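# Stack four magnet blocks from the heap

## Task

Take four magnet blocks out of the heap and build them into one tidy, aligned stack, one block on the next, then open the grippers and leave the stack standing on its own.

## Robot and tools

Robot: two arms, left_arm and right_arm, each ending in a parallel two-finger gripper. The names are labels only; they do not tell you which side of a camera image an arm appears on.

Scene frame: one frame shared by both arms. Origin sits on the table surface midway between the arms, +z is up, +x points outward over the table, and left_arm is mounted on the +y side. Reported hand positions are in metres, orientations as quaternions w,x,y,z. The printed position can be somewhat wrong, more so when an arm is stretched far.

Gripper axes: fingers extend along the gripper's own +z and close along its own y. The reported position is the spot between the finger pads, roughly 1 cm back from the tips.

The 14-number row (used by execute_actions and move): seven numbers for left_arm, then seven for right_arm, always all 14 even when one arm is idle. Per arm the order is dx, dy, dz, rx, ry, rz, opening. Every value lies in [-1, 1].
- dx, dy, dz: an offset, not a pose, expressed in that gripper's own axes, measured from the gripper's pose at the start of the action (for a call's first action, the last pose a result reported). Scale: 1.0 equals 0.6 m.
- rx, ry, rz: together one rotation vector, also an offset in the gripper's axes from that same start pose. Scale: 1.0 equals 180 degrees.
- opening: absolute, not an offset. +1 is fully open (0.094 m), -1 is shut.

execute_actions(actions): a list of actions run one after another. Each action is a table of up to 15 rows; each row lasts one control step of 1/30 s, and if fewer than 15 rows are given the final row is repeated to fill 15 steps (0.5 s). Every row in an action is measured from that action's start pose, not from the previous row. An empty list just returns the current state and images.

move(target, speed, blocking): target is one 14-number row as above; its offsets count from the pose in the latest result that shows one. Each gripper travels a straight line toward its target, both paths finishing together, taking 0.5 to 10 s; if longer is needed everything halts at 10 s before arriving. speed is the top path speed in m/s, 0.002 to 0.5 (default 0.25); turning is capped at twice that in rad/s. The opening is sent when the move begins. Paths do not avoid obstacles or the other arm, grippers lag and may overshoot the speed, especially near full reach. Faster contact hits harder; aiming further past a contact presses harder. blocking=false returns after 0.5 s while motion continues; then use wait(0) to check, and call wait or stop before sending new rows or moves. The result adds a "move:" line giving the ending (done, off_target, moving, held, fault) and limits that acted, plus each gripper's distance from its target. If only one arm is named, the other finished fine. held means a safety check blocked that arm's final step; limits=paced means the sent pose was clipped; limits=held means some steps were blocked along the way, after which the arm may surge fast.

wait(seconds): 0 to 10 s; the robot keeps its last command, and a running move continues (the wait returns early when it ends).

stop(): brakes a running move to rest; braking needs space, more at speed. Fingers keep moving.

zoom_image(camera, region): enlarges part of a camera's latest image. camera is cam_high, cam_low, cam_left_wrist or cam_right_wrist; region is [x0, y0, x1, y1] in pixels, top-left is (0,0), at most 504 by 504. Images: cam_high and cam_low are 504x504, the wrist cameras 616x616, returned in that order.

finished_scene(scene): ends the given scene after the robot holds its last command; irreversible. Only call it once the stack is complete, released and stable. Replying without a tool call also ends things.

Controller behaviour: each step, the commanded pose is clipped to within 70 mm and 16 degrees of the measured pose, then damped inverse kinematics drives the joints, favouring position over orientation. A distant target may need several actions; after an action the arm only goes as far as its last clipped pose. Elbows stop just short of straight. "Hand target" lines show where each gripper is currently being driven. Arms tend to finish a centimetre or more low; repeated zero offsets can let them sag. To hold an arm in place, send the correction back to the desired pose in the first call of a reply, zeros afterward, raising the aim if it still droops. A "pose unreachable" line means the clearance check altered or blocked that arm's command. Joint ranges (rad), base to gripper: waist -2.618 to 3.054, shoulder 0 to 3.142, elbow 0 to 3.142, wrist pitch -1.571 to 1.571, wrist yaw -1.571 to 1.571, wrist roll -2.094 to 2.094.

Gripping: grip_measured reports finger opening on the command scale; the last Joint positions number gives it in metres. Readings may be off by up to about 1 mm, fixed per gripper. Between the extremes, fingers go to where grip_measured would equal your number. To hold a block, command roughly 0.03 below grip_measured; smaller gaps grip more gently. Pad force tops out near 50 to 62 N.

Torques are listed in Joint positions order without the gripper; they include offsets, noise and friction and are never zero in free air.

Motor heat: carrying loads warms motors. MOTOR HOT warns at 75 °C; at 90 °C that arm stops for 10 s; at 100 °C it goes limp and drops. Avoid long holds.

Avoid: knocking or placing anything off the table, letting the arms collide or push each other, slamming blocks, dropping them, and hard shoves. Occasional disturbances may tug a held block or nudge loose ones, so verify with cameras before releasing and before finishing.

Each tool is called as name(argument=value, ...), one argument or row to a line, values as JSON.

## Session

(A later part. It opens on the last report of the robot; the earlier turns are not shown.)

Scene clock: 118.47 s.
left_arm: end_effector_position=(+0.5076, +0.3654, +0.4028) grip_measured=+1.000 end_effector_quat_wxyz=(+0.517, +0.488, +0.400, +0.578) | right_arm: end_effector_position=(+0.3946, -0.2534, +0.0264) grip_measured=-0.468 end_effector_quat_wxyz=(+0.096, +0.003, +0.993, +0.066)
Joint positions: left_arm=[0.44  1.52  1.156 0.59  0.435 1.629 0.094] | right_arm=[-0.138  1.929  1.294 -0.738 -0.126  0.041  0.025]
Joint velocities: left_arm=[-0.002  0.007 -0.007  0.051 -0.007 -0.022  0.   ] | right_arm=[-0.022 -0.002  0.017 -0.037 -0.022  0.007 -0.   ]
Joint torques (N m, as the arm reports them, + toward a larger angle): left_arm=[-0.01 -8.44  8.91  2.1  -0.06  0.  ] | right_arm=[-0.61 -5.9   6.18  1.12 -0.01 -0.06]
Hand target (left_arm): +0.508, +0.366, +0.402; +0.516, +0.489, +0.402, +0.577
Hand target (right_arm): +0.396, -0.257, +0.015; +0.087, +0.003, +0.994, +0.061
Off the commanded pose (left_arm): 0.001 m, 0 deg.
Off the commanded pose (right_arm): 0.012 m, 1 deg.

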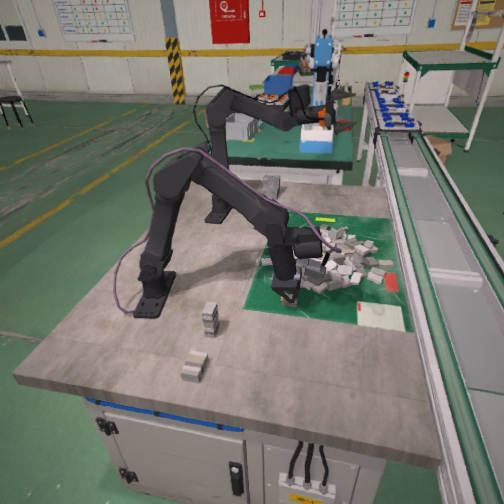

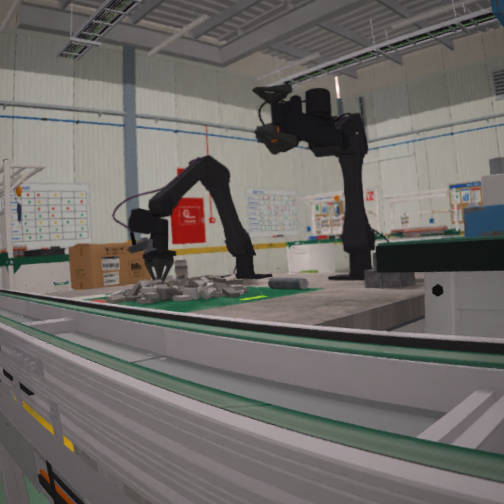

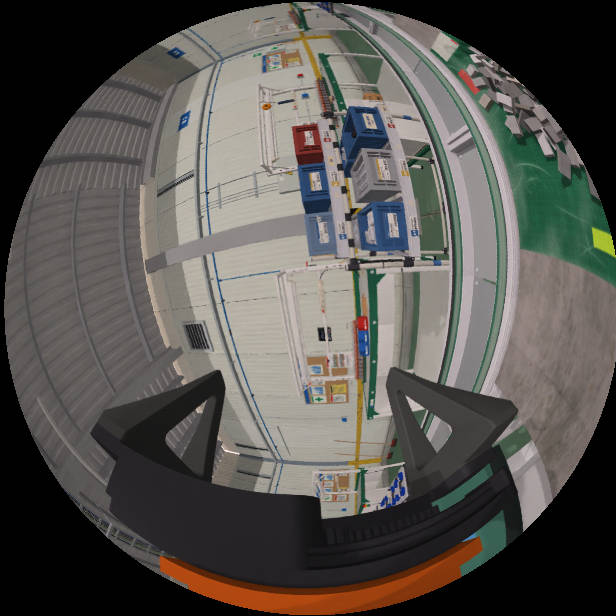

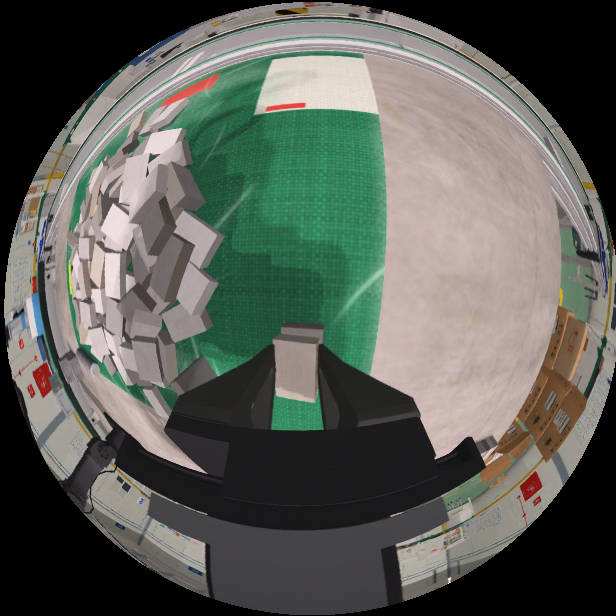

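execute_actions(
  actions=[
    [[0,0,0,0,0,0,1,0,-0.009,0.018,0.004,0.006,0,-0.505],[0,0,0,0,0,0,1,-0.002,-0.011,0.019,0.005,0.006,0,-0.505],[0,0,0,0,0,0,1,-0.003,-0.013,0.02,0.006,0.006,0,-0.505],[0,0,0,0,0,0,1,-0.003,-0.013,0.021,0.006,0.006,0,-0.505],[0,0,0,0,0,0,1,-0.003,-0.013,0.022,0.006,0.006,0,-0.505],[0,0,0,0,0,0,1,-0.003,-0.013,0.023,0.006,0.006,0,-0.505]],
  ],
)

zoom_image(
  camera="cam_right_wrist",
  region=[190, 250, 410, 430],
)

zoom_image(
  camera="cam_high",
  region=[250, 255, 340, 325],
)

Scene clock: 120.73 s.
left_arm: end_effector_position=(+0.5074, +0.3654, +0.4039) grip_measured=+1.000 end_effector_quat_wxyz=(+0.517, +0.487, +0.399, +0.580) | right_arm: end_effector_position=(+0.3945, -0.2534, +0.0260) grip_measured=-0.468 end_effector_quat_wxyz=(+0.096, +0.003, +0.993, +0.066)
Joint positions: left_arm=[0.44  1.52  1.156 0.594 0.435 1.629 0.094] | right_arm=[-0.138  1.931  1.294 -0.738 -0.126  0.04   0.025]
Joint velocities: left_arm=[ 0.002 -0.007  0.012 -0.125 -0.022 -0.051  0.   ] | right_arm=[ 0.007  0.007  0.012 -0.007  0.007 -0.007 -0.001]
Joint torques (N m, as the arm reports them, + toward a larger angle): left_arm=[-0.02 -8.44  8.9   2.13 -0.06 -0.01] | right_arm=[-0.72 -5.24  6.57  1.15  0.09 -0.05]
Hand target (left_arm): +0.508, +0.365, +0.403; +0.517, +0.488, +0.401, +0.578
Hand target (right_arm): +0.398, -0.259, +0.013; +0.087, +0.004, +0.995, +0.056
Off the commanded pose (left_arm): 0.001 m, 0 deg.
Off the commanded pose (right_arm): 0.016 m, 1 deg.

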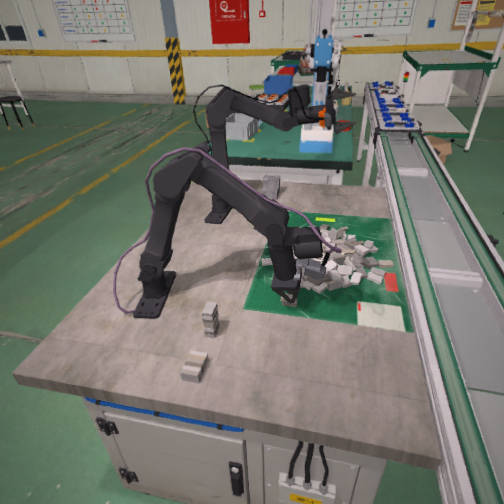

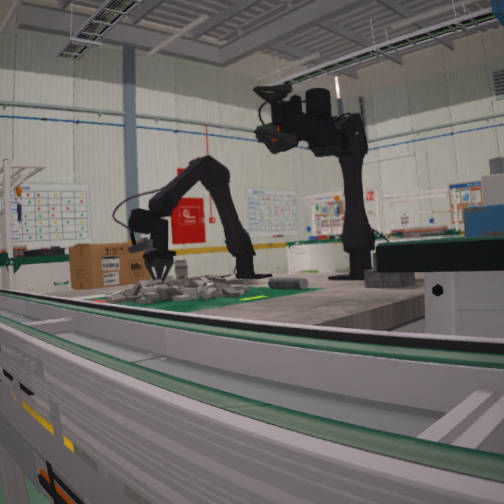

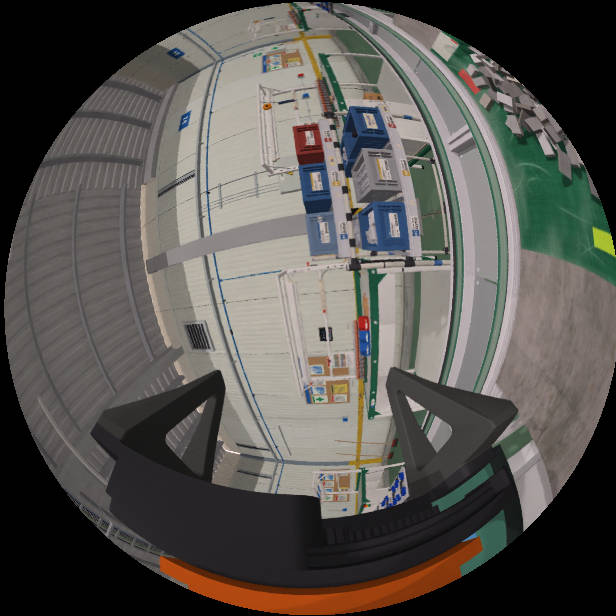

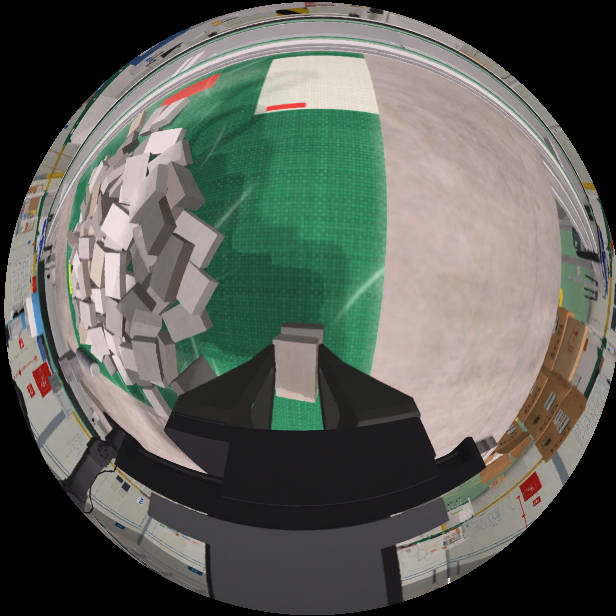

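Region (190, 250, 410, 430) of cam_right_wrist's 616x616 image, scaled by 2.291, with more detail than that image has; it fills the top 412 rows of this view, and the rest is white.

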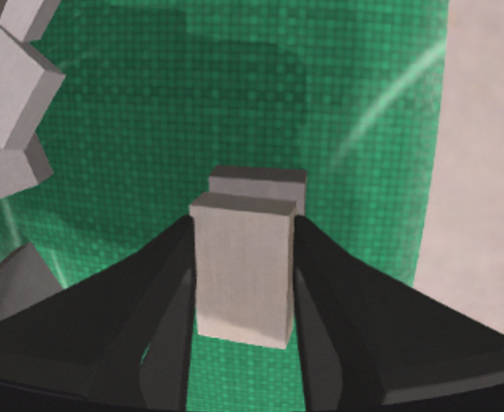

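Region (250, 255, 340, 325) of cam_high's 504x504 image, scaled by 5.600, with more detail than that image has.

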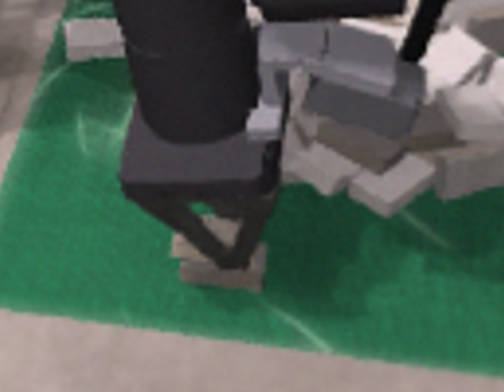

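execute_actions(
  actions=[
    [[0,0,0,0,0,0,1,0,0,0.004,0,0,0,-0.49],[0,0,0,0,0,0,1,0,0,0.002,0,0,0,-0.475],[0,0,0,0,0,0,1,0,0,0,0,0,0,-0.46],[0,0,0,0,0,0,1,0,0,0,0,0,0,-0.44],[0,0,0,0,0,0,1,0,0,0,0,0,0,-0.41],[0,0,0,0,0,0,1,0,0,0,0,0,0,-0.37],[0,0,0,0,0,0,1,0,0,0,0,0,0,-0.32],[0,0,0,0,0,0,1,0,0,0,0,0,0,-0.26],[0,0,0,0,0,0,1,0,0,0,0,0,0,-0.2]],
  ],
)

zoom_image(
  camera="cam_right_wrist",
  region=[190, 250, 410, 430],
)

Scene clock: 123.57 s.
left_arm: end_effector_position=(+0.5072, +0.3653, +0.4050) grip_measured=+1.000 end_effector_quat_wxyz=(+0.517, +0.487, +0.397, +0.581) | right_arm: end_effector_position=(+0.3945, -0.2531, +0.0264) grip_measured=-0.202 end_effector_quat_wxyz=(+0.096, +0.003, +0.993, +0.066)
Joint positions: left_arm=[0.44  1.52  1.156 0.599 0.435 1.629 0.094] | right_arm=[-0.138  1.929  1.294 -0.738 -0.128  0.04   0.037]
Joint velocities: left_arm=[-0.002 -0.002  0.007  0.037  0.095 -0.007  0.   ] | right_arm=[ 0.002 -0.017 -0.002 -0.022 -0.007 -0.022  0.001]
Joint torques (N m, as the arm reports them, + toward a larger angle): left_arm=[-0.02 -8.44  8.89  2.14 -0.06  0.  ] | right_arm=[ 0.04 -8.37  5.49  1.05 -0.1  -0.02]
Hand target (left_arm): +0.507, +0.365, +0.404; +0.517, +0.487, +0.399, +0.580
Hand target (right_arm): +0.394, -0.253, +0.026; +0.096, +0.003, +0.993, +0.066
Off the commanded pose (left_arm): 0.001 m, 0 deg.
Off the commanded pose (right_arm): 0.001 m, 0 deg.

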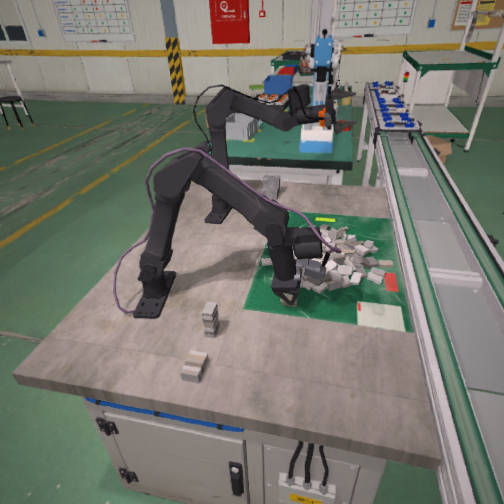

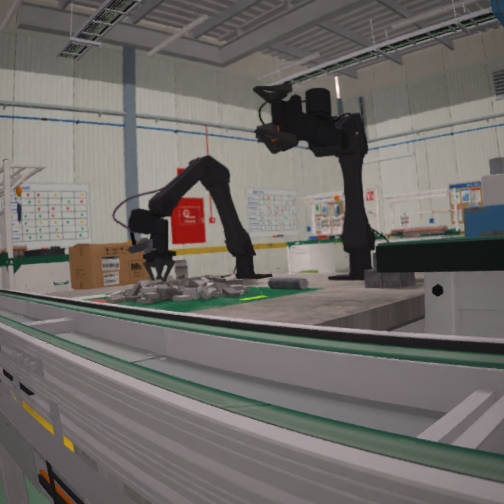

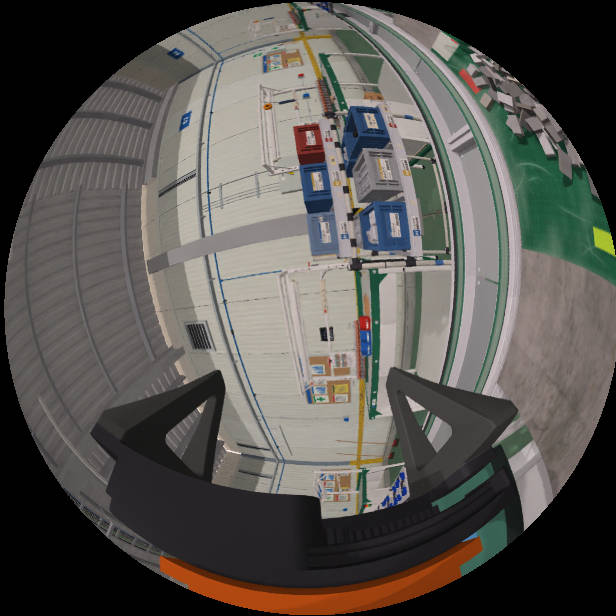

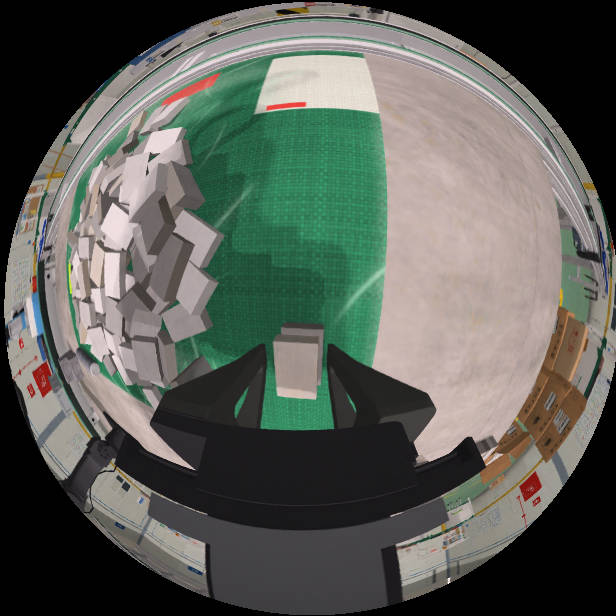

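Region (190, 250, 410, 430) of cam_right_wrist's 616x616 image, scaled by 2.291, with more detail than that image has; it fills the top 412 rows of this view, and the rest is white.

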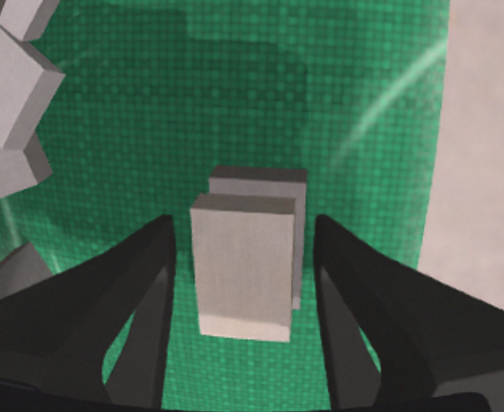

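move(
  target=[0,0,0,0,0,0,1,0.011,-0.005,0.021,0.042,0.061,0,-0.2],
  speed=0.1,
)

zoom_image(
  camera="cam_right_wrist",
  region=[190, 250, 410, 430],
)

Scene clock: 127.50 s.
left_arm: end_effector_position=(+0.5069, +0.3651, +0.4061) grip_measured=+1.000 end_effector_quat_wxyz=(+0.518, +0.486, +0.395, +0.583) | right_arm: end_effector_position=(+0.3882, -0.2553, +0.0127) grip_measured=-0.202 end_effector_quat_wxyz=(+0.007, +0.001, +1.000, +0.008)
Joint positions: left_arm=[0.44  1.52  1.156 0.604 0.435 1.629 0.094] | right_arm=[-0.091  2.078  1.48  -0.958 -0.015  0.071  0.037]
Joint velocities: left_arm=[-0.007 -0.027 -0.007  0.022 -0.022 -0.007  0.   ] | right_arm=[ 0.007 -0.012  0.002 -0.051  0.051  0.022 -0.   ]
Joint torques (N m, as the arm reports them, + toward a larger angle): left_arm=[-0.02 -8.44  8.89  2.12 -0.06  0.  ] | right_arm=[ 0.87 -8.14  7.24  0.41  0.07  0.12]
Hand target (left_arm): +0.507, +0.365, +0.405; +0.517, +0.487, +0.397, +0.581
Hand target (right_arm): +0.390, -0.254, +0.012; +0.001, +0.002, +1.000, +0.001
Off the commanded pose (left_arm): 0.001 m, 0 deg.
Off the commanded pose (right_arm): 0.002 m, 1 deg.
move: done

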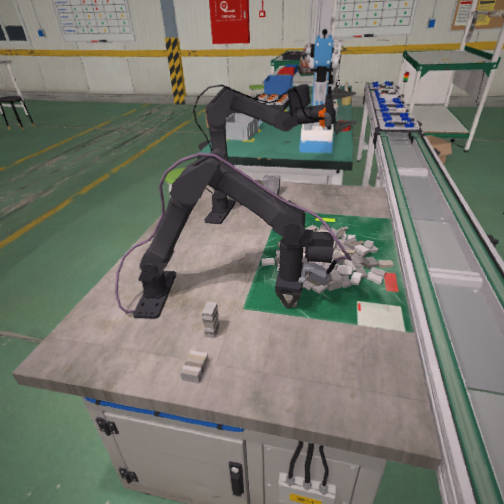

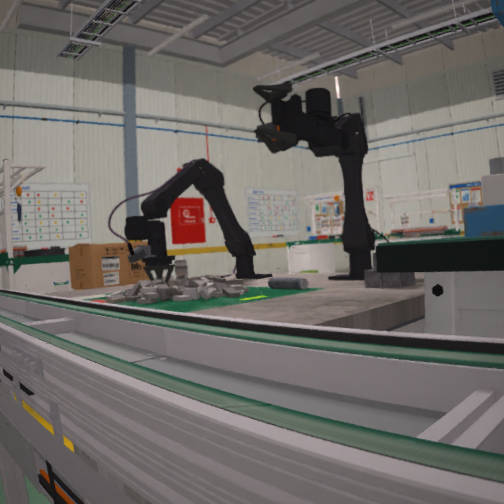

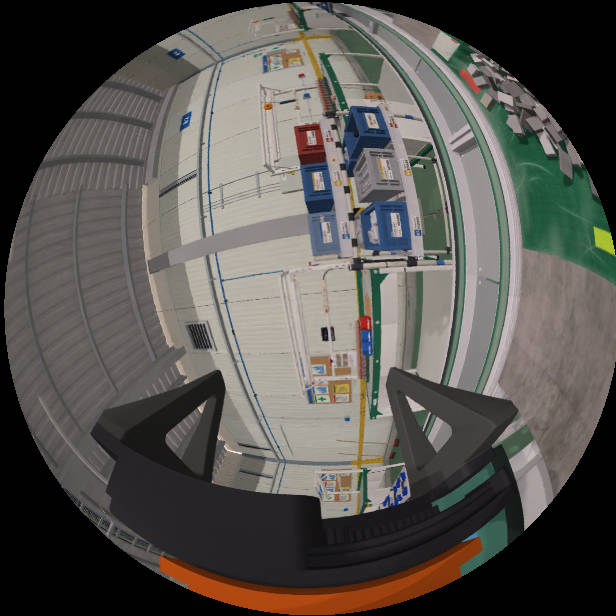

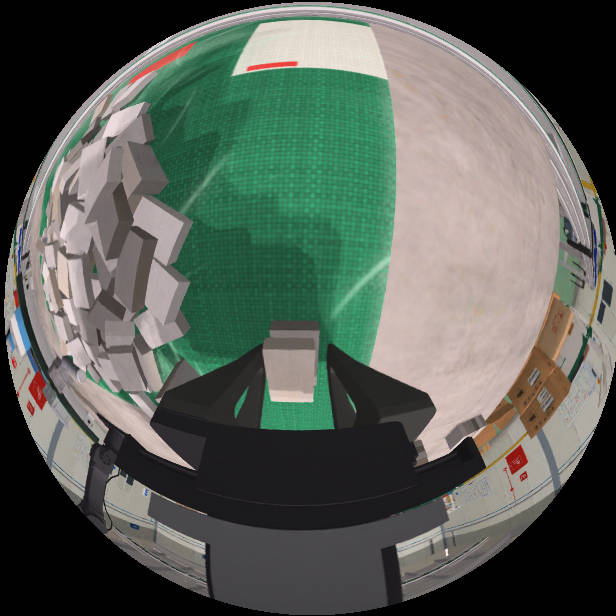

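Region (190, 250, 410, 430) of cam_right_wrist's 616x616 image, scaled by 2.291, with more detail than that image has; it fills the top 412 rows of this view, and the rest is white.

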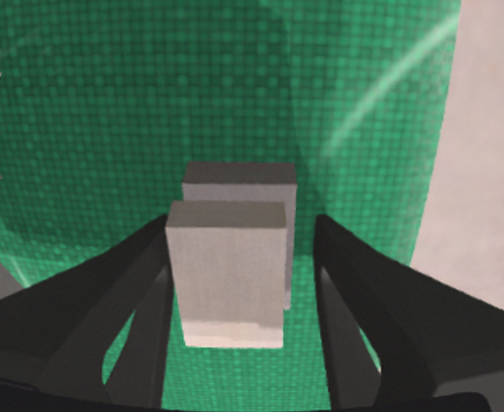

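Squeeze, then open.

execute_actions(
  actions=[
    [[0,0,0,0,0,0,1,0,0,0,0,0,0,-0.23],[0,0,0,0,0,0,1,0,0,0,0,0,0,-0.26],[0,0,0,0,0,0,1,0,0,0,0,0,0,-0.29],[0,0,0,0,0,0,1,0,0,0,0,0,0,-0.32],[0,0,0,0,0,0,1,0,0,0,0,0,0,-0.35],[0,0,0,0,0,0,1,0,0,0,0,0,0,-0.375],[0,0,0,0,0,0,1,0,0,0,0,0,0,-0.40],[0,0,0,0,0,0,1,0,0,0,0,0,0,-0.42],[0,0,0,0,0,0,1,0,0,0,0,0,0,-0.44],[0,0,0,0,0,0,1,0,0,0,0,0,0,-0.455],[0,0,0,0,0,0,1,0,0,0,0,0,0,-0.47],[0,0,0,0,0,0,1,0,0,0,0,0,0,-0.48],[0,0,0,0,0,0,1,0,0,0,0,0,0,-0.49]],
  ],
)

zoom_image(
  camera="cam_right_wrist",
  region=[190, 250, 410, 430],
)

Scene clock: 130.20 s.
left_arm: end_effector_position=(+0.5067, +0.3650, +0.4071) grip_measured=+1.000 end_effector_quat_wxyz=(+0.518, +0.485, +0.394, +0.584) | right_arm: end_effector_position=(+0.3875, -0.2555, +0.0127) grip_measured=-0.466 end_effector_quat_wxyz=(+0.005, +0.001, +1.000, +0.007)
Joint positions: left_arm=[0.44  1.52  1.156 0.609 0.435 1.629 0.094] | right_arm=[-0.091  2.078  1.48  -0.962 -0.013  0.071  0.025]
Joint velocities: left_arm=[ 0.002 -0.022  0.007 -0.095 -0.051 -0.095  0.   ] | right_arm=[-0.007  0.002 -0.007  0.007 -0.066 -0.022 -0.001]
Joint torques (N m, as the arm reports them, + toward a larger angle): left_arm=[-0.02 -8.42  8.9   2.13 -0.06  0.  ] | right_arm=[-0.02 -9.54  5.33  0.65 -0.05  0.01]
Hand target (left_arm): +0.507, +0.365, +0.406; +0.518, +0.486, +0.395, +0.583
Hand target (right_arm): +0.388, -0.255, +0.013; +0.007, +0.001, +1.000, +0.008
Off the commanded pose (left_arm): 0.001 m, 0 deg.
Off the commanded pose (right_arm): 0.001 m, 0 deg.

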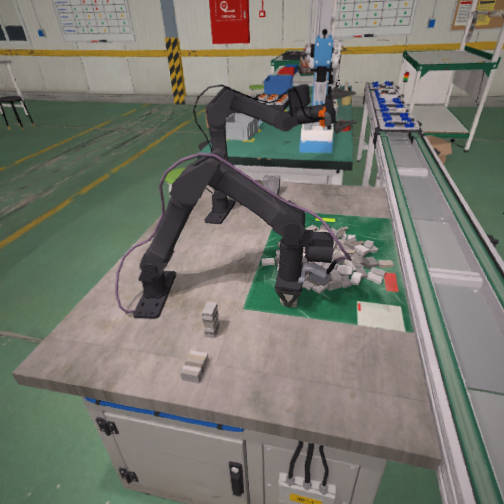

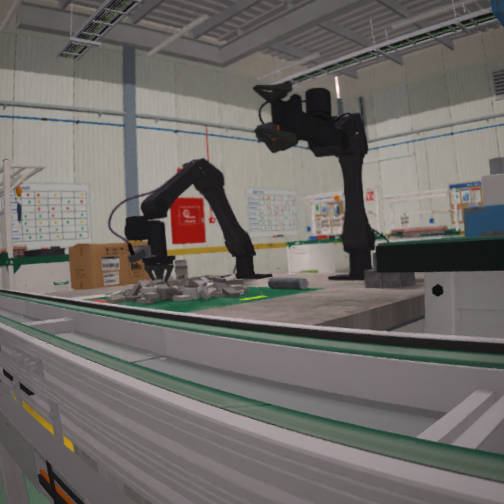

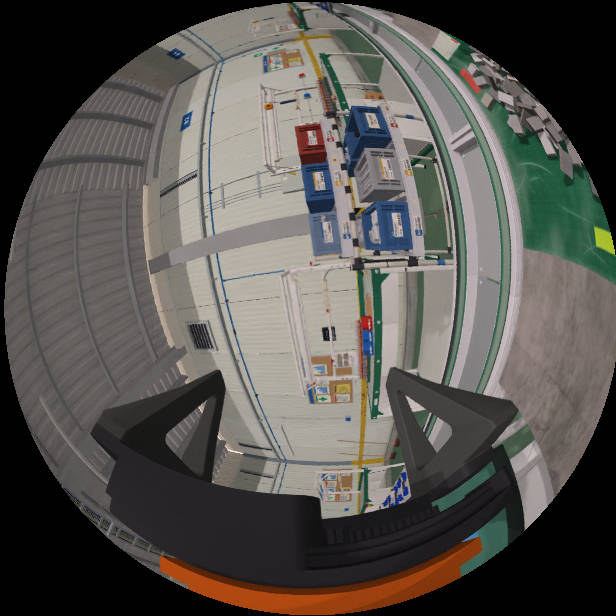

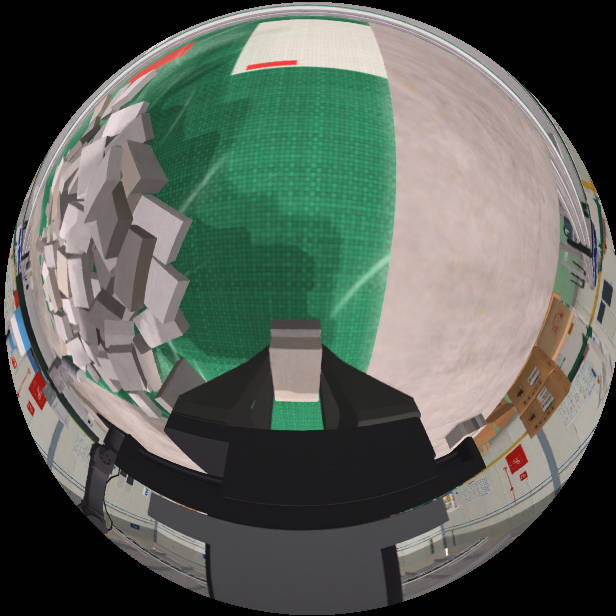

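Region (190, 250, 410, 430) of cam_right_wrist's 616x616 image, scaled by 2.291, with more detail than that image has; it fills the top 412 rows of this view, and the rest is white.

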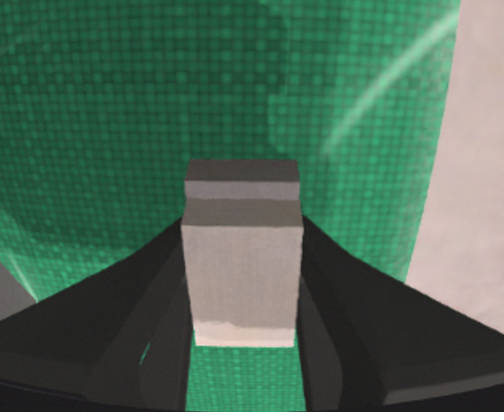

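execute_actions(
  actions=[
    [[0,0,0,0,0,0,1,0,0,0,0,0,0,-0.47],[0,0,0,0,0,0,1,0,0,0,0,0,0,-0.44],[0,0,0,0,0,0,1,0,0,0,0,0,0,-0.40],[0,0,0,0,0,0,1,0,0,0,0,0,0,-0.34],[0,0,0,0,0,0,1,0,0,-0.005,0,0,0,-0.28],[0,0,0,0,0,0,1,0,0,-0.012,0,0,0,-0.25],[0,0,0,0,0,0,1,0,0,-0.02,0,0,0,-0.25],[0,0,0,0,0,0,1,0,0,-0.03,0,0,0,-0.25],[0,0,0,0,0,0,1,0,0,-0.04,0,0,0,-0.25],[0,0,0,0,0,0,1,0,0,-0.05,0,0,0,-0.25],[0,0,0,0,0,0,1,0,0,-0.06,0,0,0,-0.25],[0,0,0,0,0,0,1,0,0,-0.07,0,0,0,-0.25],[0,0,0,0,0,0,1,0,0,-0.078,0,0,0,-0.25],[0,0,0,0,0,0,1,0,0,-0.085,0,0,0,-0.25]],
  ],
)

move(
  target=[0,0,0,0,0,0,1,-0.095,0.287,-0.03,0,0,0.055,-0.25],
  speed=0.3,
)

Scene clock: 132.70 s.
left_arm: end_effector_position=(+0.5064, +0.3649, +0.4082) grip_measured=+1.000 end_effector_quat_wxyz=(+0.519, +0.484, +0.392, +0.585) | right_arm: end_effector_position=(+0.3849, -0.2557, +0.0390) grip_measured=-0.252 end_effector_quat_wxyz=(-0.002, +0.001, +1.000, +0.007)
Joint positions: left_arm=[0.44  1.52  1.156 0.614 0.435 1.629 0.094] | right_arm=[-0.091  2.051  1.548 -1.071 -0.013  0.071  0.035]
Joint velocities: left_arm=[-0.007  0.017 -0.012 -0.066  0.051 -0.066  0.   ] | right_arm=[-0.017 -0.237  0.403 -0.33   0.007  0.066  0.001]
Joint torques (N m, as the arm reports them, + toward a larger angle): left_arm=[-0.01 -8.42  8.87  2.13 -0.07  0.  ] | right_arm=[ -0.38 -10.58   7.2    0.42  -0.03  -0.02]
Hand target (left_arm): +0.507, +0.365, +0.407; +0.518, +0.485, +0.394, +0.584
Hand target (right_arm): +0.387, -0.256, +0.062; +0.007, +0.001, +1.000, +0.007
Off the commanded pose (left_arm): 0.001 m, 0 deg.
Off the commanded pose (right_arm): 0.025 m, 1 deg.

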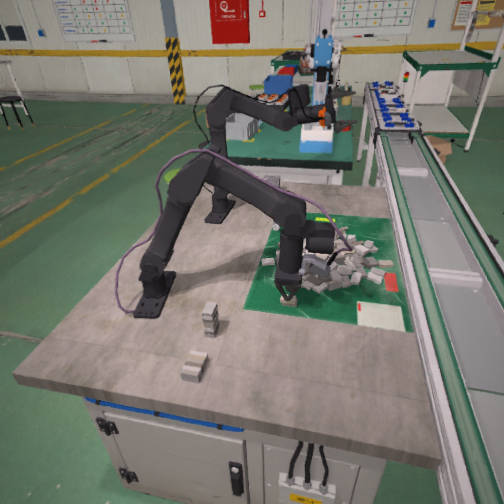

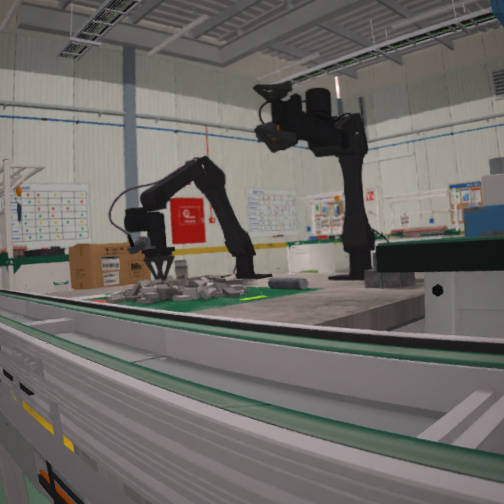

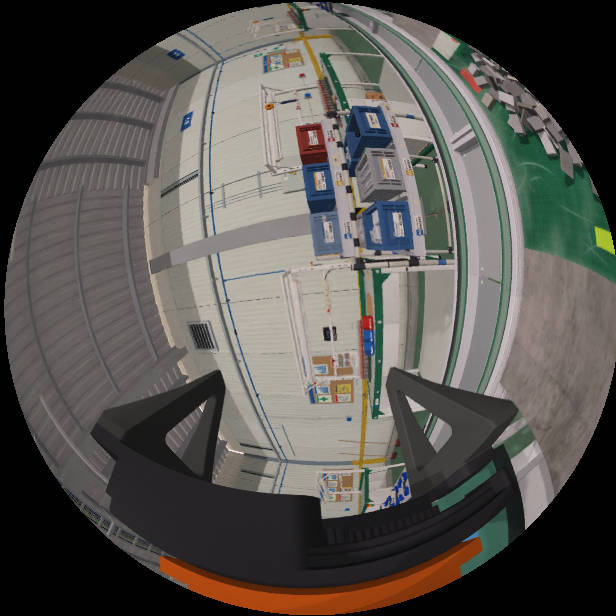

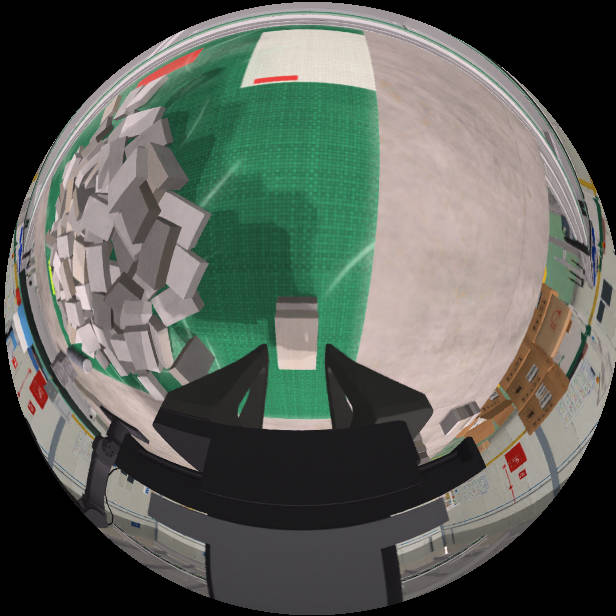

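Scene clock: 134.23 s.
left_arm: end_effector_position=(+0.5062, +0.3648, +0.4093) grip_measured=+1.000 end_effector_quat_wxyz=(+0.519, +0.483, +0.390, +0.587) | right_arm: end_effector_position=(+0.4395, -0.0809, +0.0592) grip_measured=-0.252 end_effector_quat_wxyz=(+0.000, +0.079, +0.997, +0.008)
Joint positions: left_arm=[0.44  1.52  1.156 0.618 0.435 1.629 0.094] | right_arm=[ 0.27   2.5    2.383 -1.446 -0.013  0.588  0.035]
Joint velocities: left_arm=[-0.012  0.007  0.017 -0.007 -0.037  0.022  0.   ] | right_arm=[ 0.002 -0.002  0.007  0.007  0.007 -0.066 -0.001]
Joint torques (N m, as the arm reports them, + toward a larger angle): left_arm=[-0.01 -8.41  8.89  2.11 -0.07  0.  ] | right_arm=[ -0.9  -11.26   7.71   0.46  -0.08   0.12]
Hand target (left_arm): +0.506, +0.365, +0.408; +0.519, +0.484, +0.392, +0.585
Hand target (right_arm): +0.442, -0.083, +0.060; -0.001, +0.088, +0.996, +0.008
Off the commanded pose (left_arm): 0.001 m, 0 deg.
Off the commanded pose (right_arm): 0.004 m, 1 deg.
move: done

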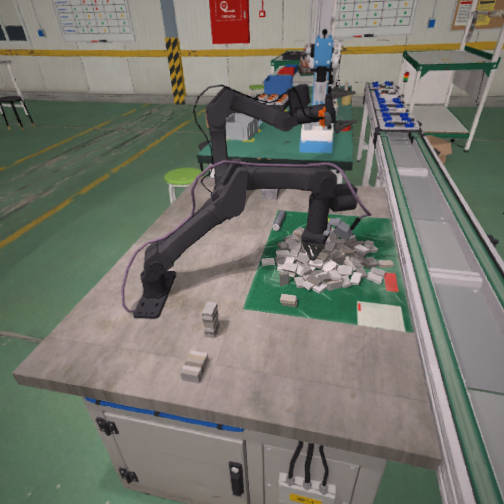

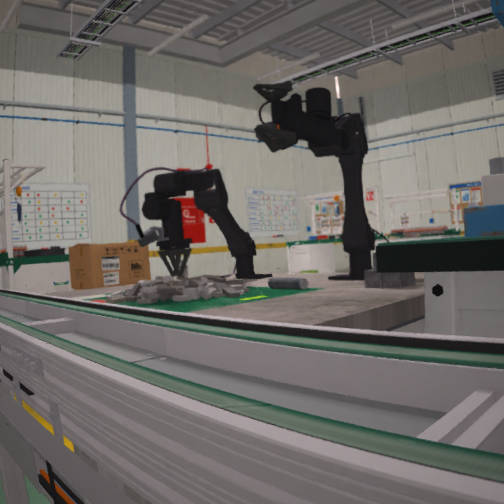

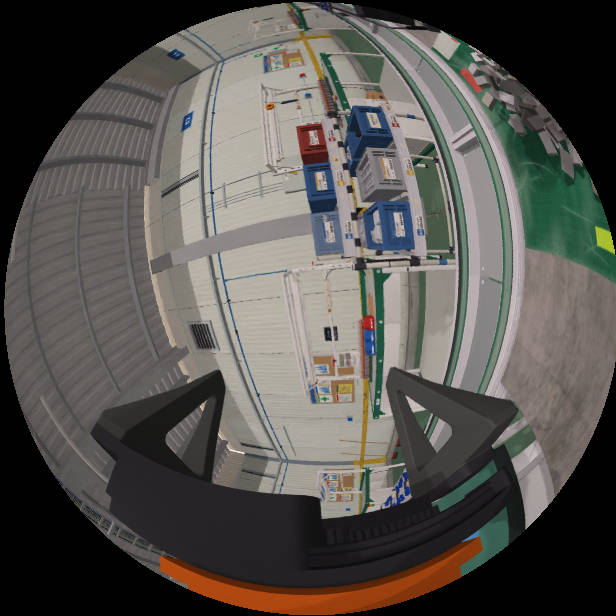

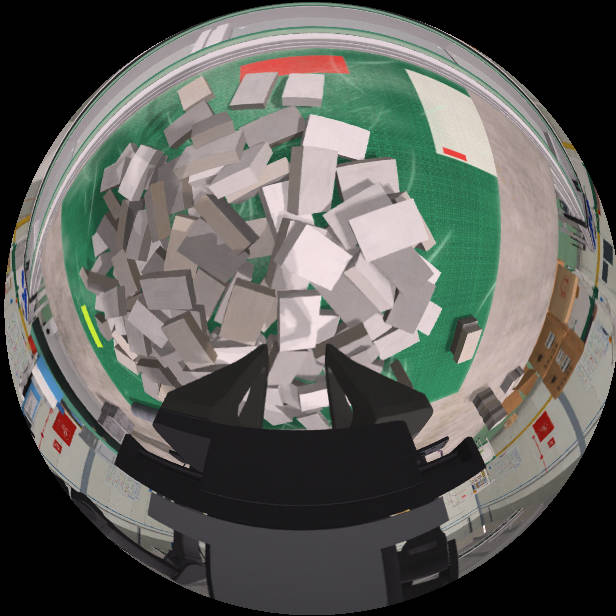

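zoom_image(
  camera="cam_right_wrist",
  region=[190, 230, 410, 410],
)

Region (190, 230, 410, 410) of cam_right_wrist's 616x616 image, scaled by 2.291, with more detail than that image has; it fills the top 412 rows of this view, and the rest is white.

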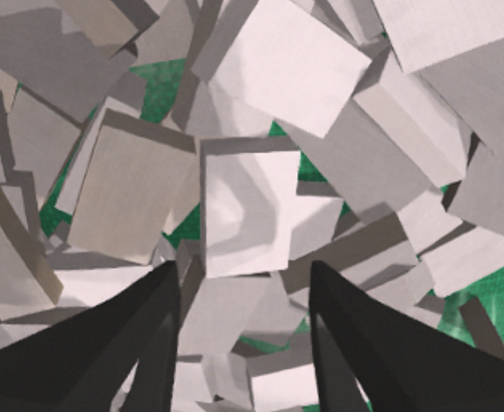

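move(
  target=[0,0,0,0,0,0,1,-0.006,-0.002,0.03,0.005,0,0.016,-0.3],
  speed=0.06,
)

zoom_image(
  camera="cam_right_wrist",
  region=[190, 250, 410, 430],
)

Scene clock: 137.57 s.
left_arm: end_effector_position=(+0.5060, +0.3647, +0.4103) grip_measured=+1.000 end_effector_quat_wxyz=(+0.519, +0.483, +0.389, +0.588) | right_arm: end_effector_position=(+0.4469, -0.0776, +0.0591) grip_measured=-0.298 end_effector_quat_wxyz=(+0.014, +0.098, +0.995, +0.016)
Joint positions: left_arm=[0.44  1.52  1.156 0.623 0.435 1.629 0.094] | right_arm=[ 0.27   2.5    2.383 -1.414 -0.013  0.626  0.033]
Joint velocities: left_arm=[ 0.002 -0.007 -0.002  0.066  0.037 -0.051  0.   ] | right_arm=[-0.007 -0.017 -0.002  0.022  0.022  0.007  0.   ]
Joint torques (N m, as the arm reports them, + toward a larger angle): left_arm=[-0.02 -8.42  8.88  2.11 -0.07  0.  ] | right_arm=[ -0.1  -10.92   3.32   0.77   0.1    0.07]
Hand target (left_arm): +0.506, +0.365, +0.409; +0.519, +0.483, +0.390, +0.587
Hand target (right_arm): +0.442, -0.083, +0.041; -0.001, +0.104, +0.995, -0.001
Off the commanded pose (left_arm): 0.001 m, 0 deg.
Off the commanded pose (right_arm): 0.019 m, 3 deg.
move: off_target (right_arm)

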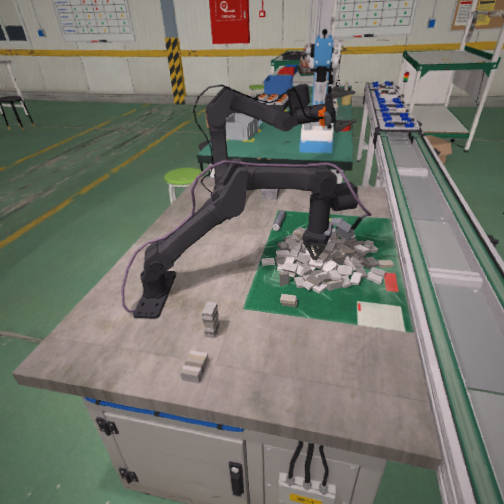

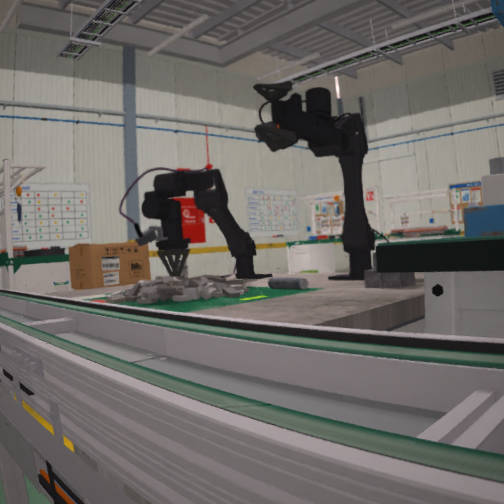

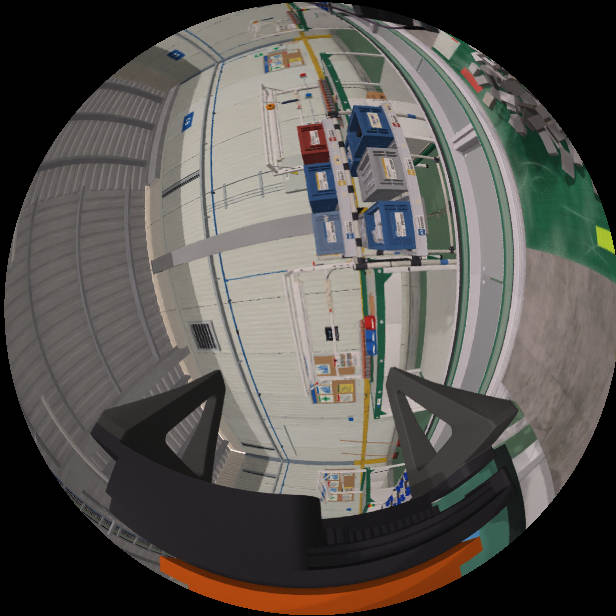

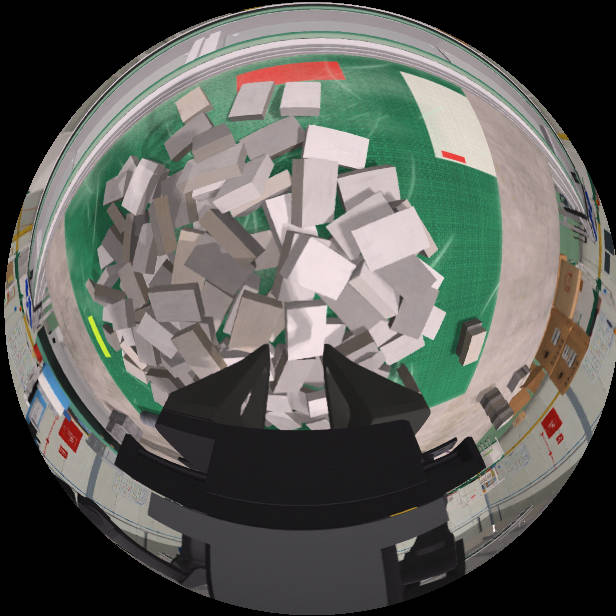

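Region (190, 250, 410, 430) of cam_right_wrist's 616x616 image, scaled by 2.291, with more detail than that image has; it fills the top 412 rows of this view, and the rest is white.

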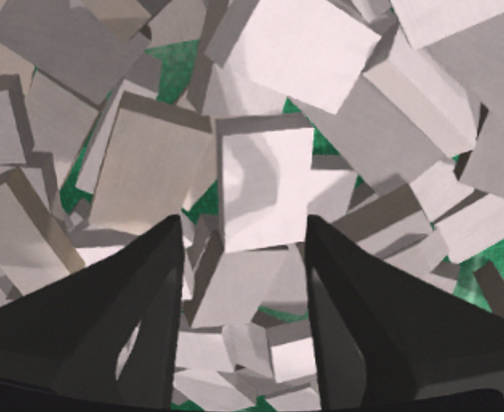

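move(
  target=[0,0,0,0,0,0,1,0.0085,-0.0215,0.053,0.011,0.008,0.004,-0.3],
  speed=0.05,
)

zoom_image(
  camera="cam_right_wrist",
  region=[190, 250, 410, 430],
)

Scene clock: 140.80 s.
left_arm: end_effector_position=(+0.5057, +0.3646, +0.4114) grip_measured=+1.000 end_effector_quat_wxyz=(+0.520, +0.482, +0.387, +0.590) | right_arm: end_effector_position=(+0.4391, -0.0816, +0.0276) grip_measured=-0.298 end_effector_quat_wxyz=(-0.004, +0.099, +0.995, +0.004)
Joint positions: left_arm=[0.44  1.52  1.156 0.628 0.435 1.629 0.094] | right_arm=[ 0.27   2.5    2.257 -1.331 -0.011  0.628  0.033]
Joint velocities: left_arm=[-0.002  0.027 -0.007  0.051 -0.022  0.051  0.   ] | right_arm=[ 0.012  0.002 -0.017  0.051 -0.007  0.037  0.   ]
Joint torques (N m, as the arm reports them, + toward a larger angle): left_arm=[-0.02 -8.42  8.88  2.1  -0.07  0.  ] | right_arm=[ -0.66 -13.44   3.73   0.73   0.05   0.01]
Hand target (left_arm): +0.506, +0.365, +0.410; +0.520, +0.483, +0.389, +0.588
Hand target (right_arm): +0.440, -0.088, +0.027; -0.001, +0.104, +0.995, -0.000
Off the commanded pose (left_arm): 0.001 m, 0 deg.
Off the commanded pose (right_arm): 0.007 m, 1 deg.
move: done

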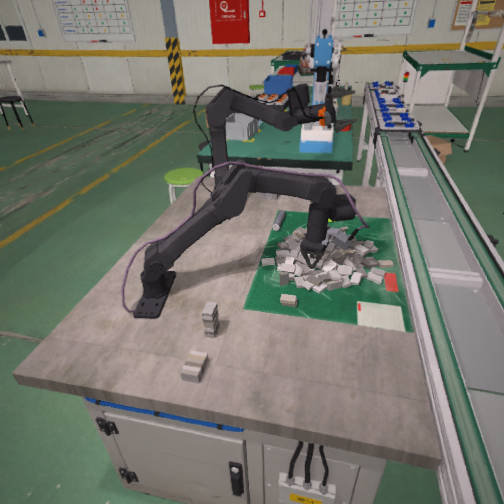

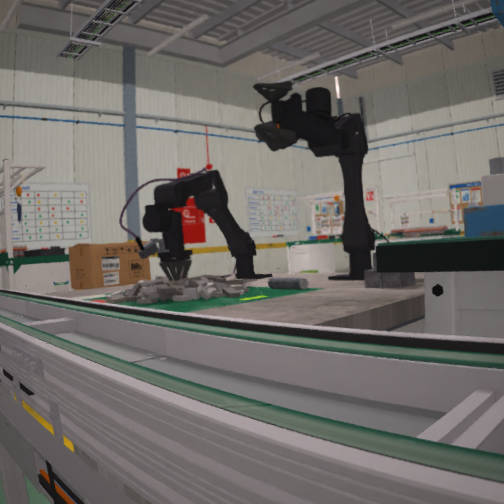

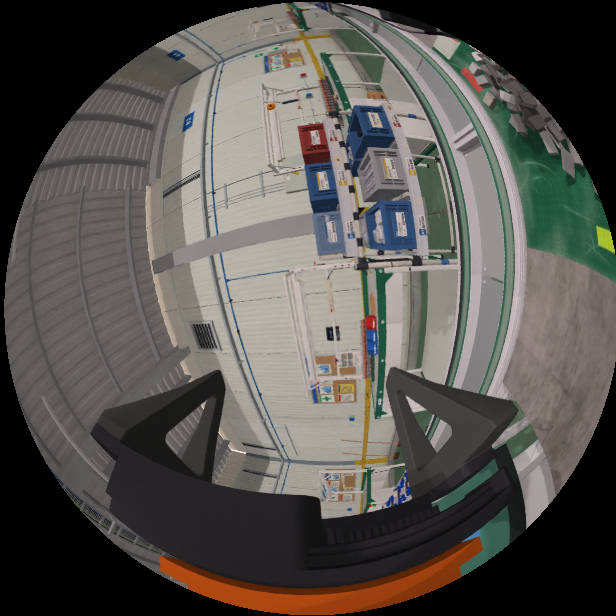

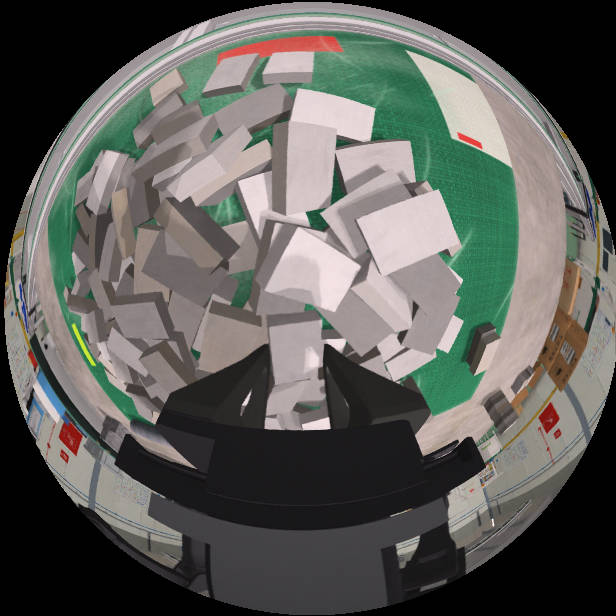

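Region (190, 250, 410, 430) of cam_right_wrist's 616x616 image, scaled by 2.291, with more detail than that image has; it fills the top 412 rows of this view, and the rest is white.

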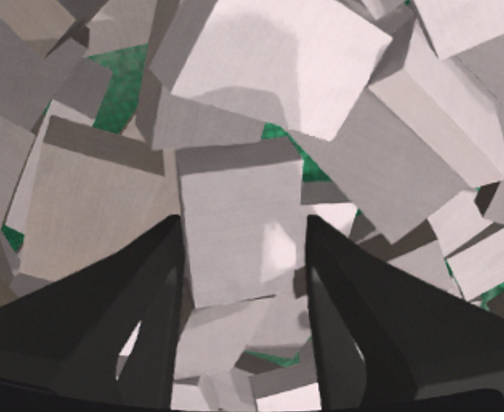

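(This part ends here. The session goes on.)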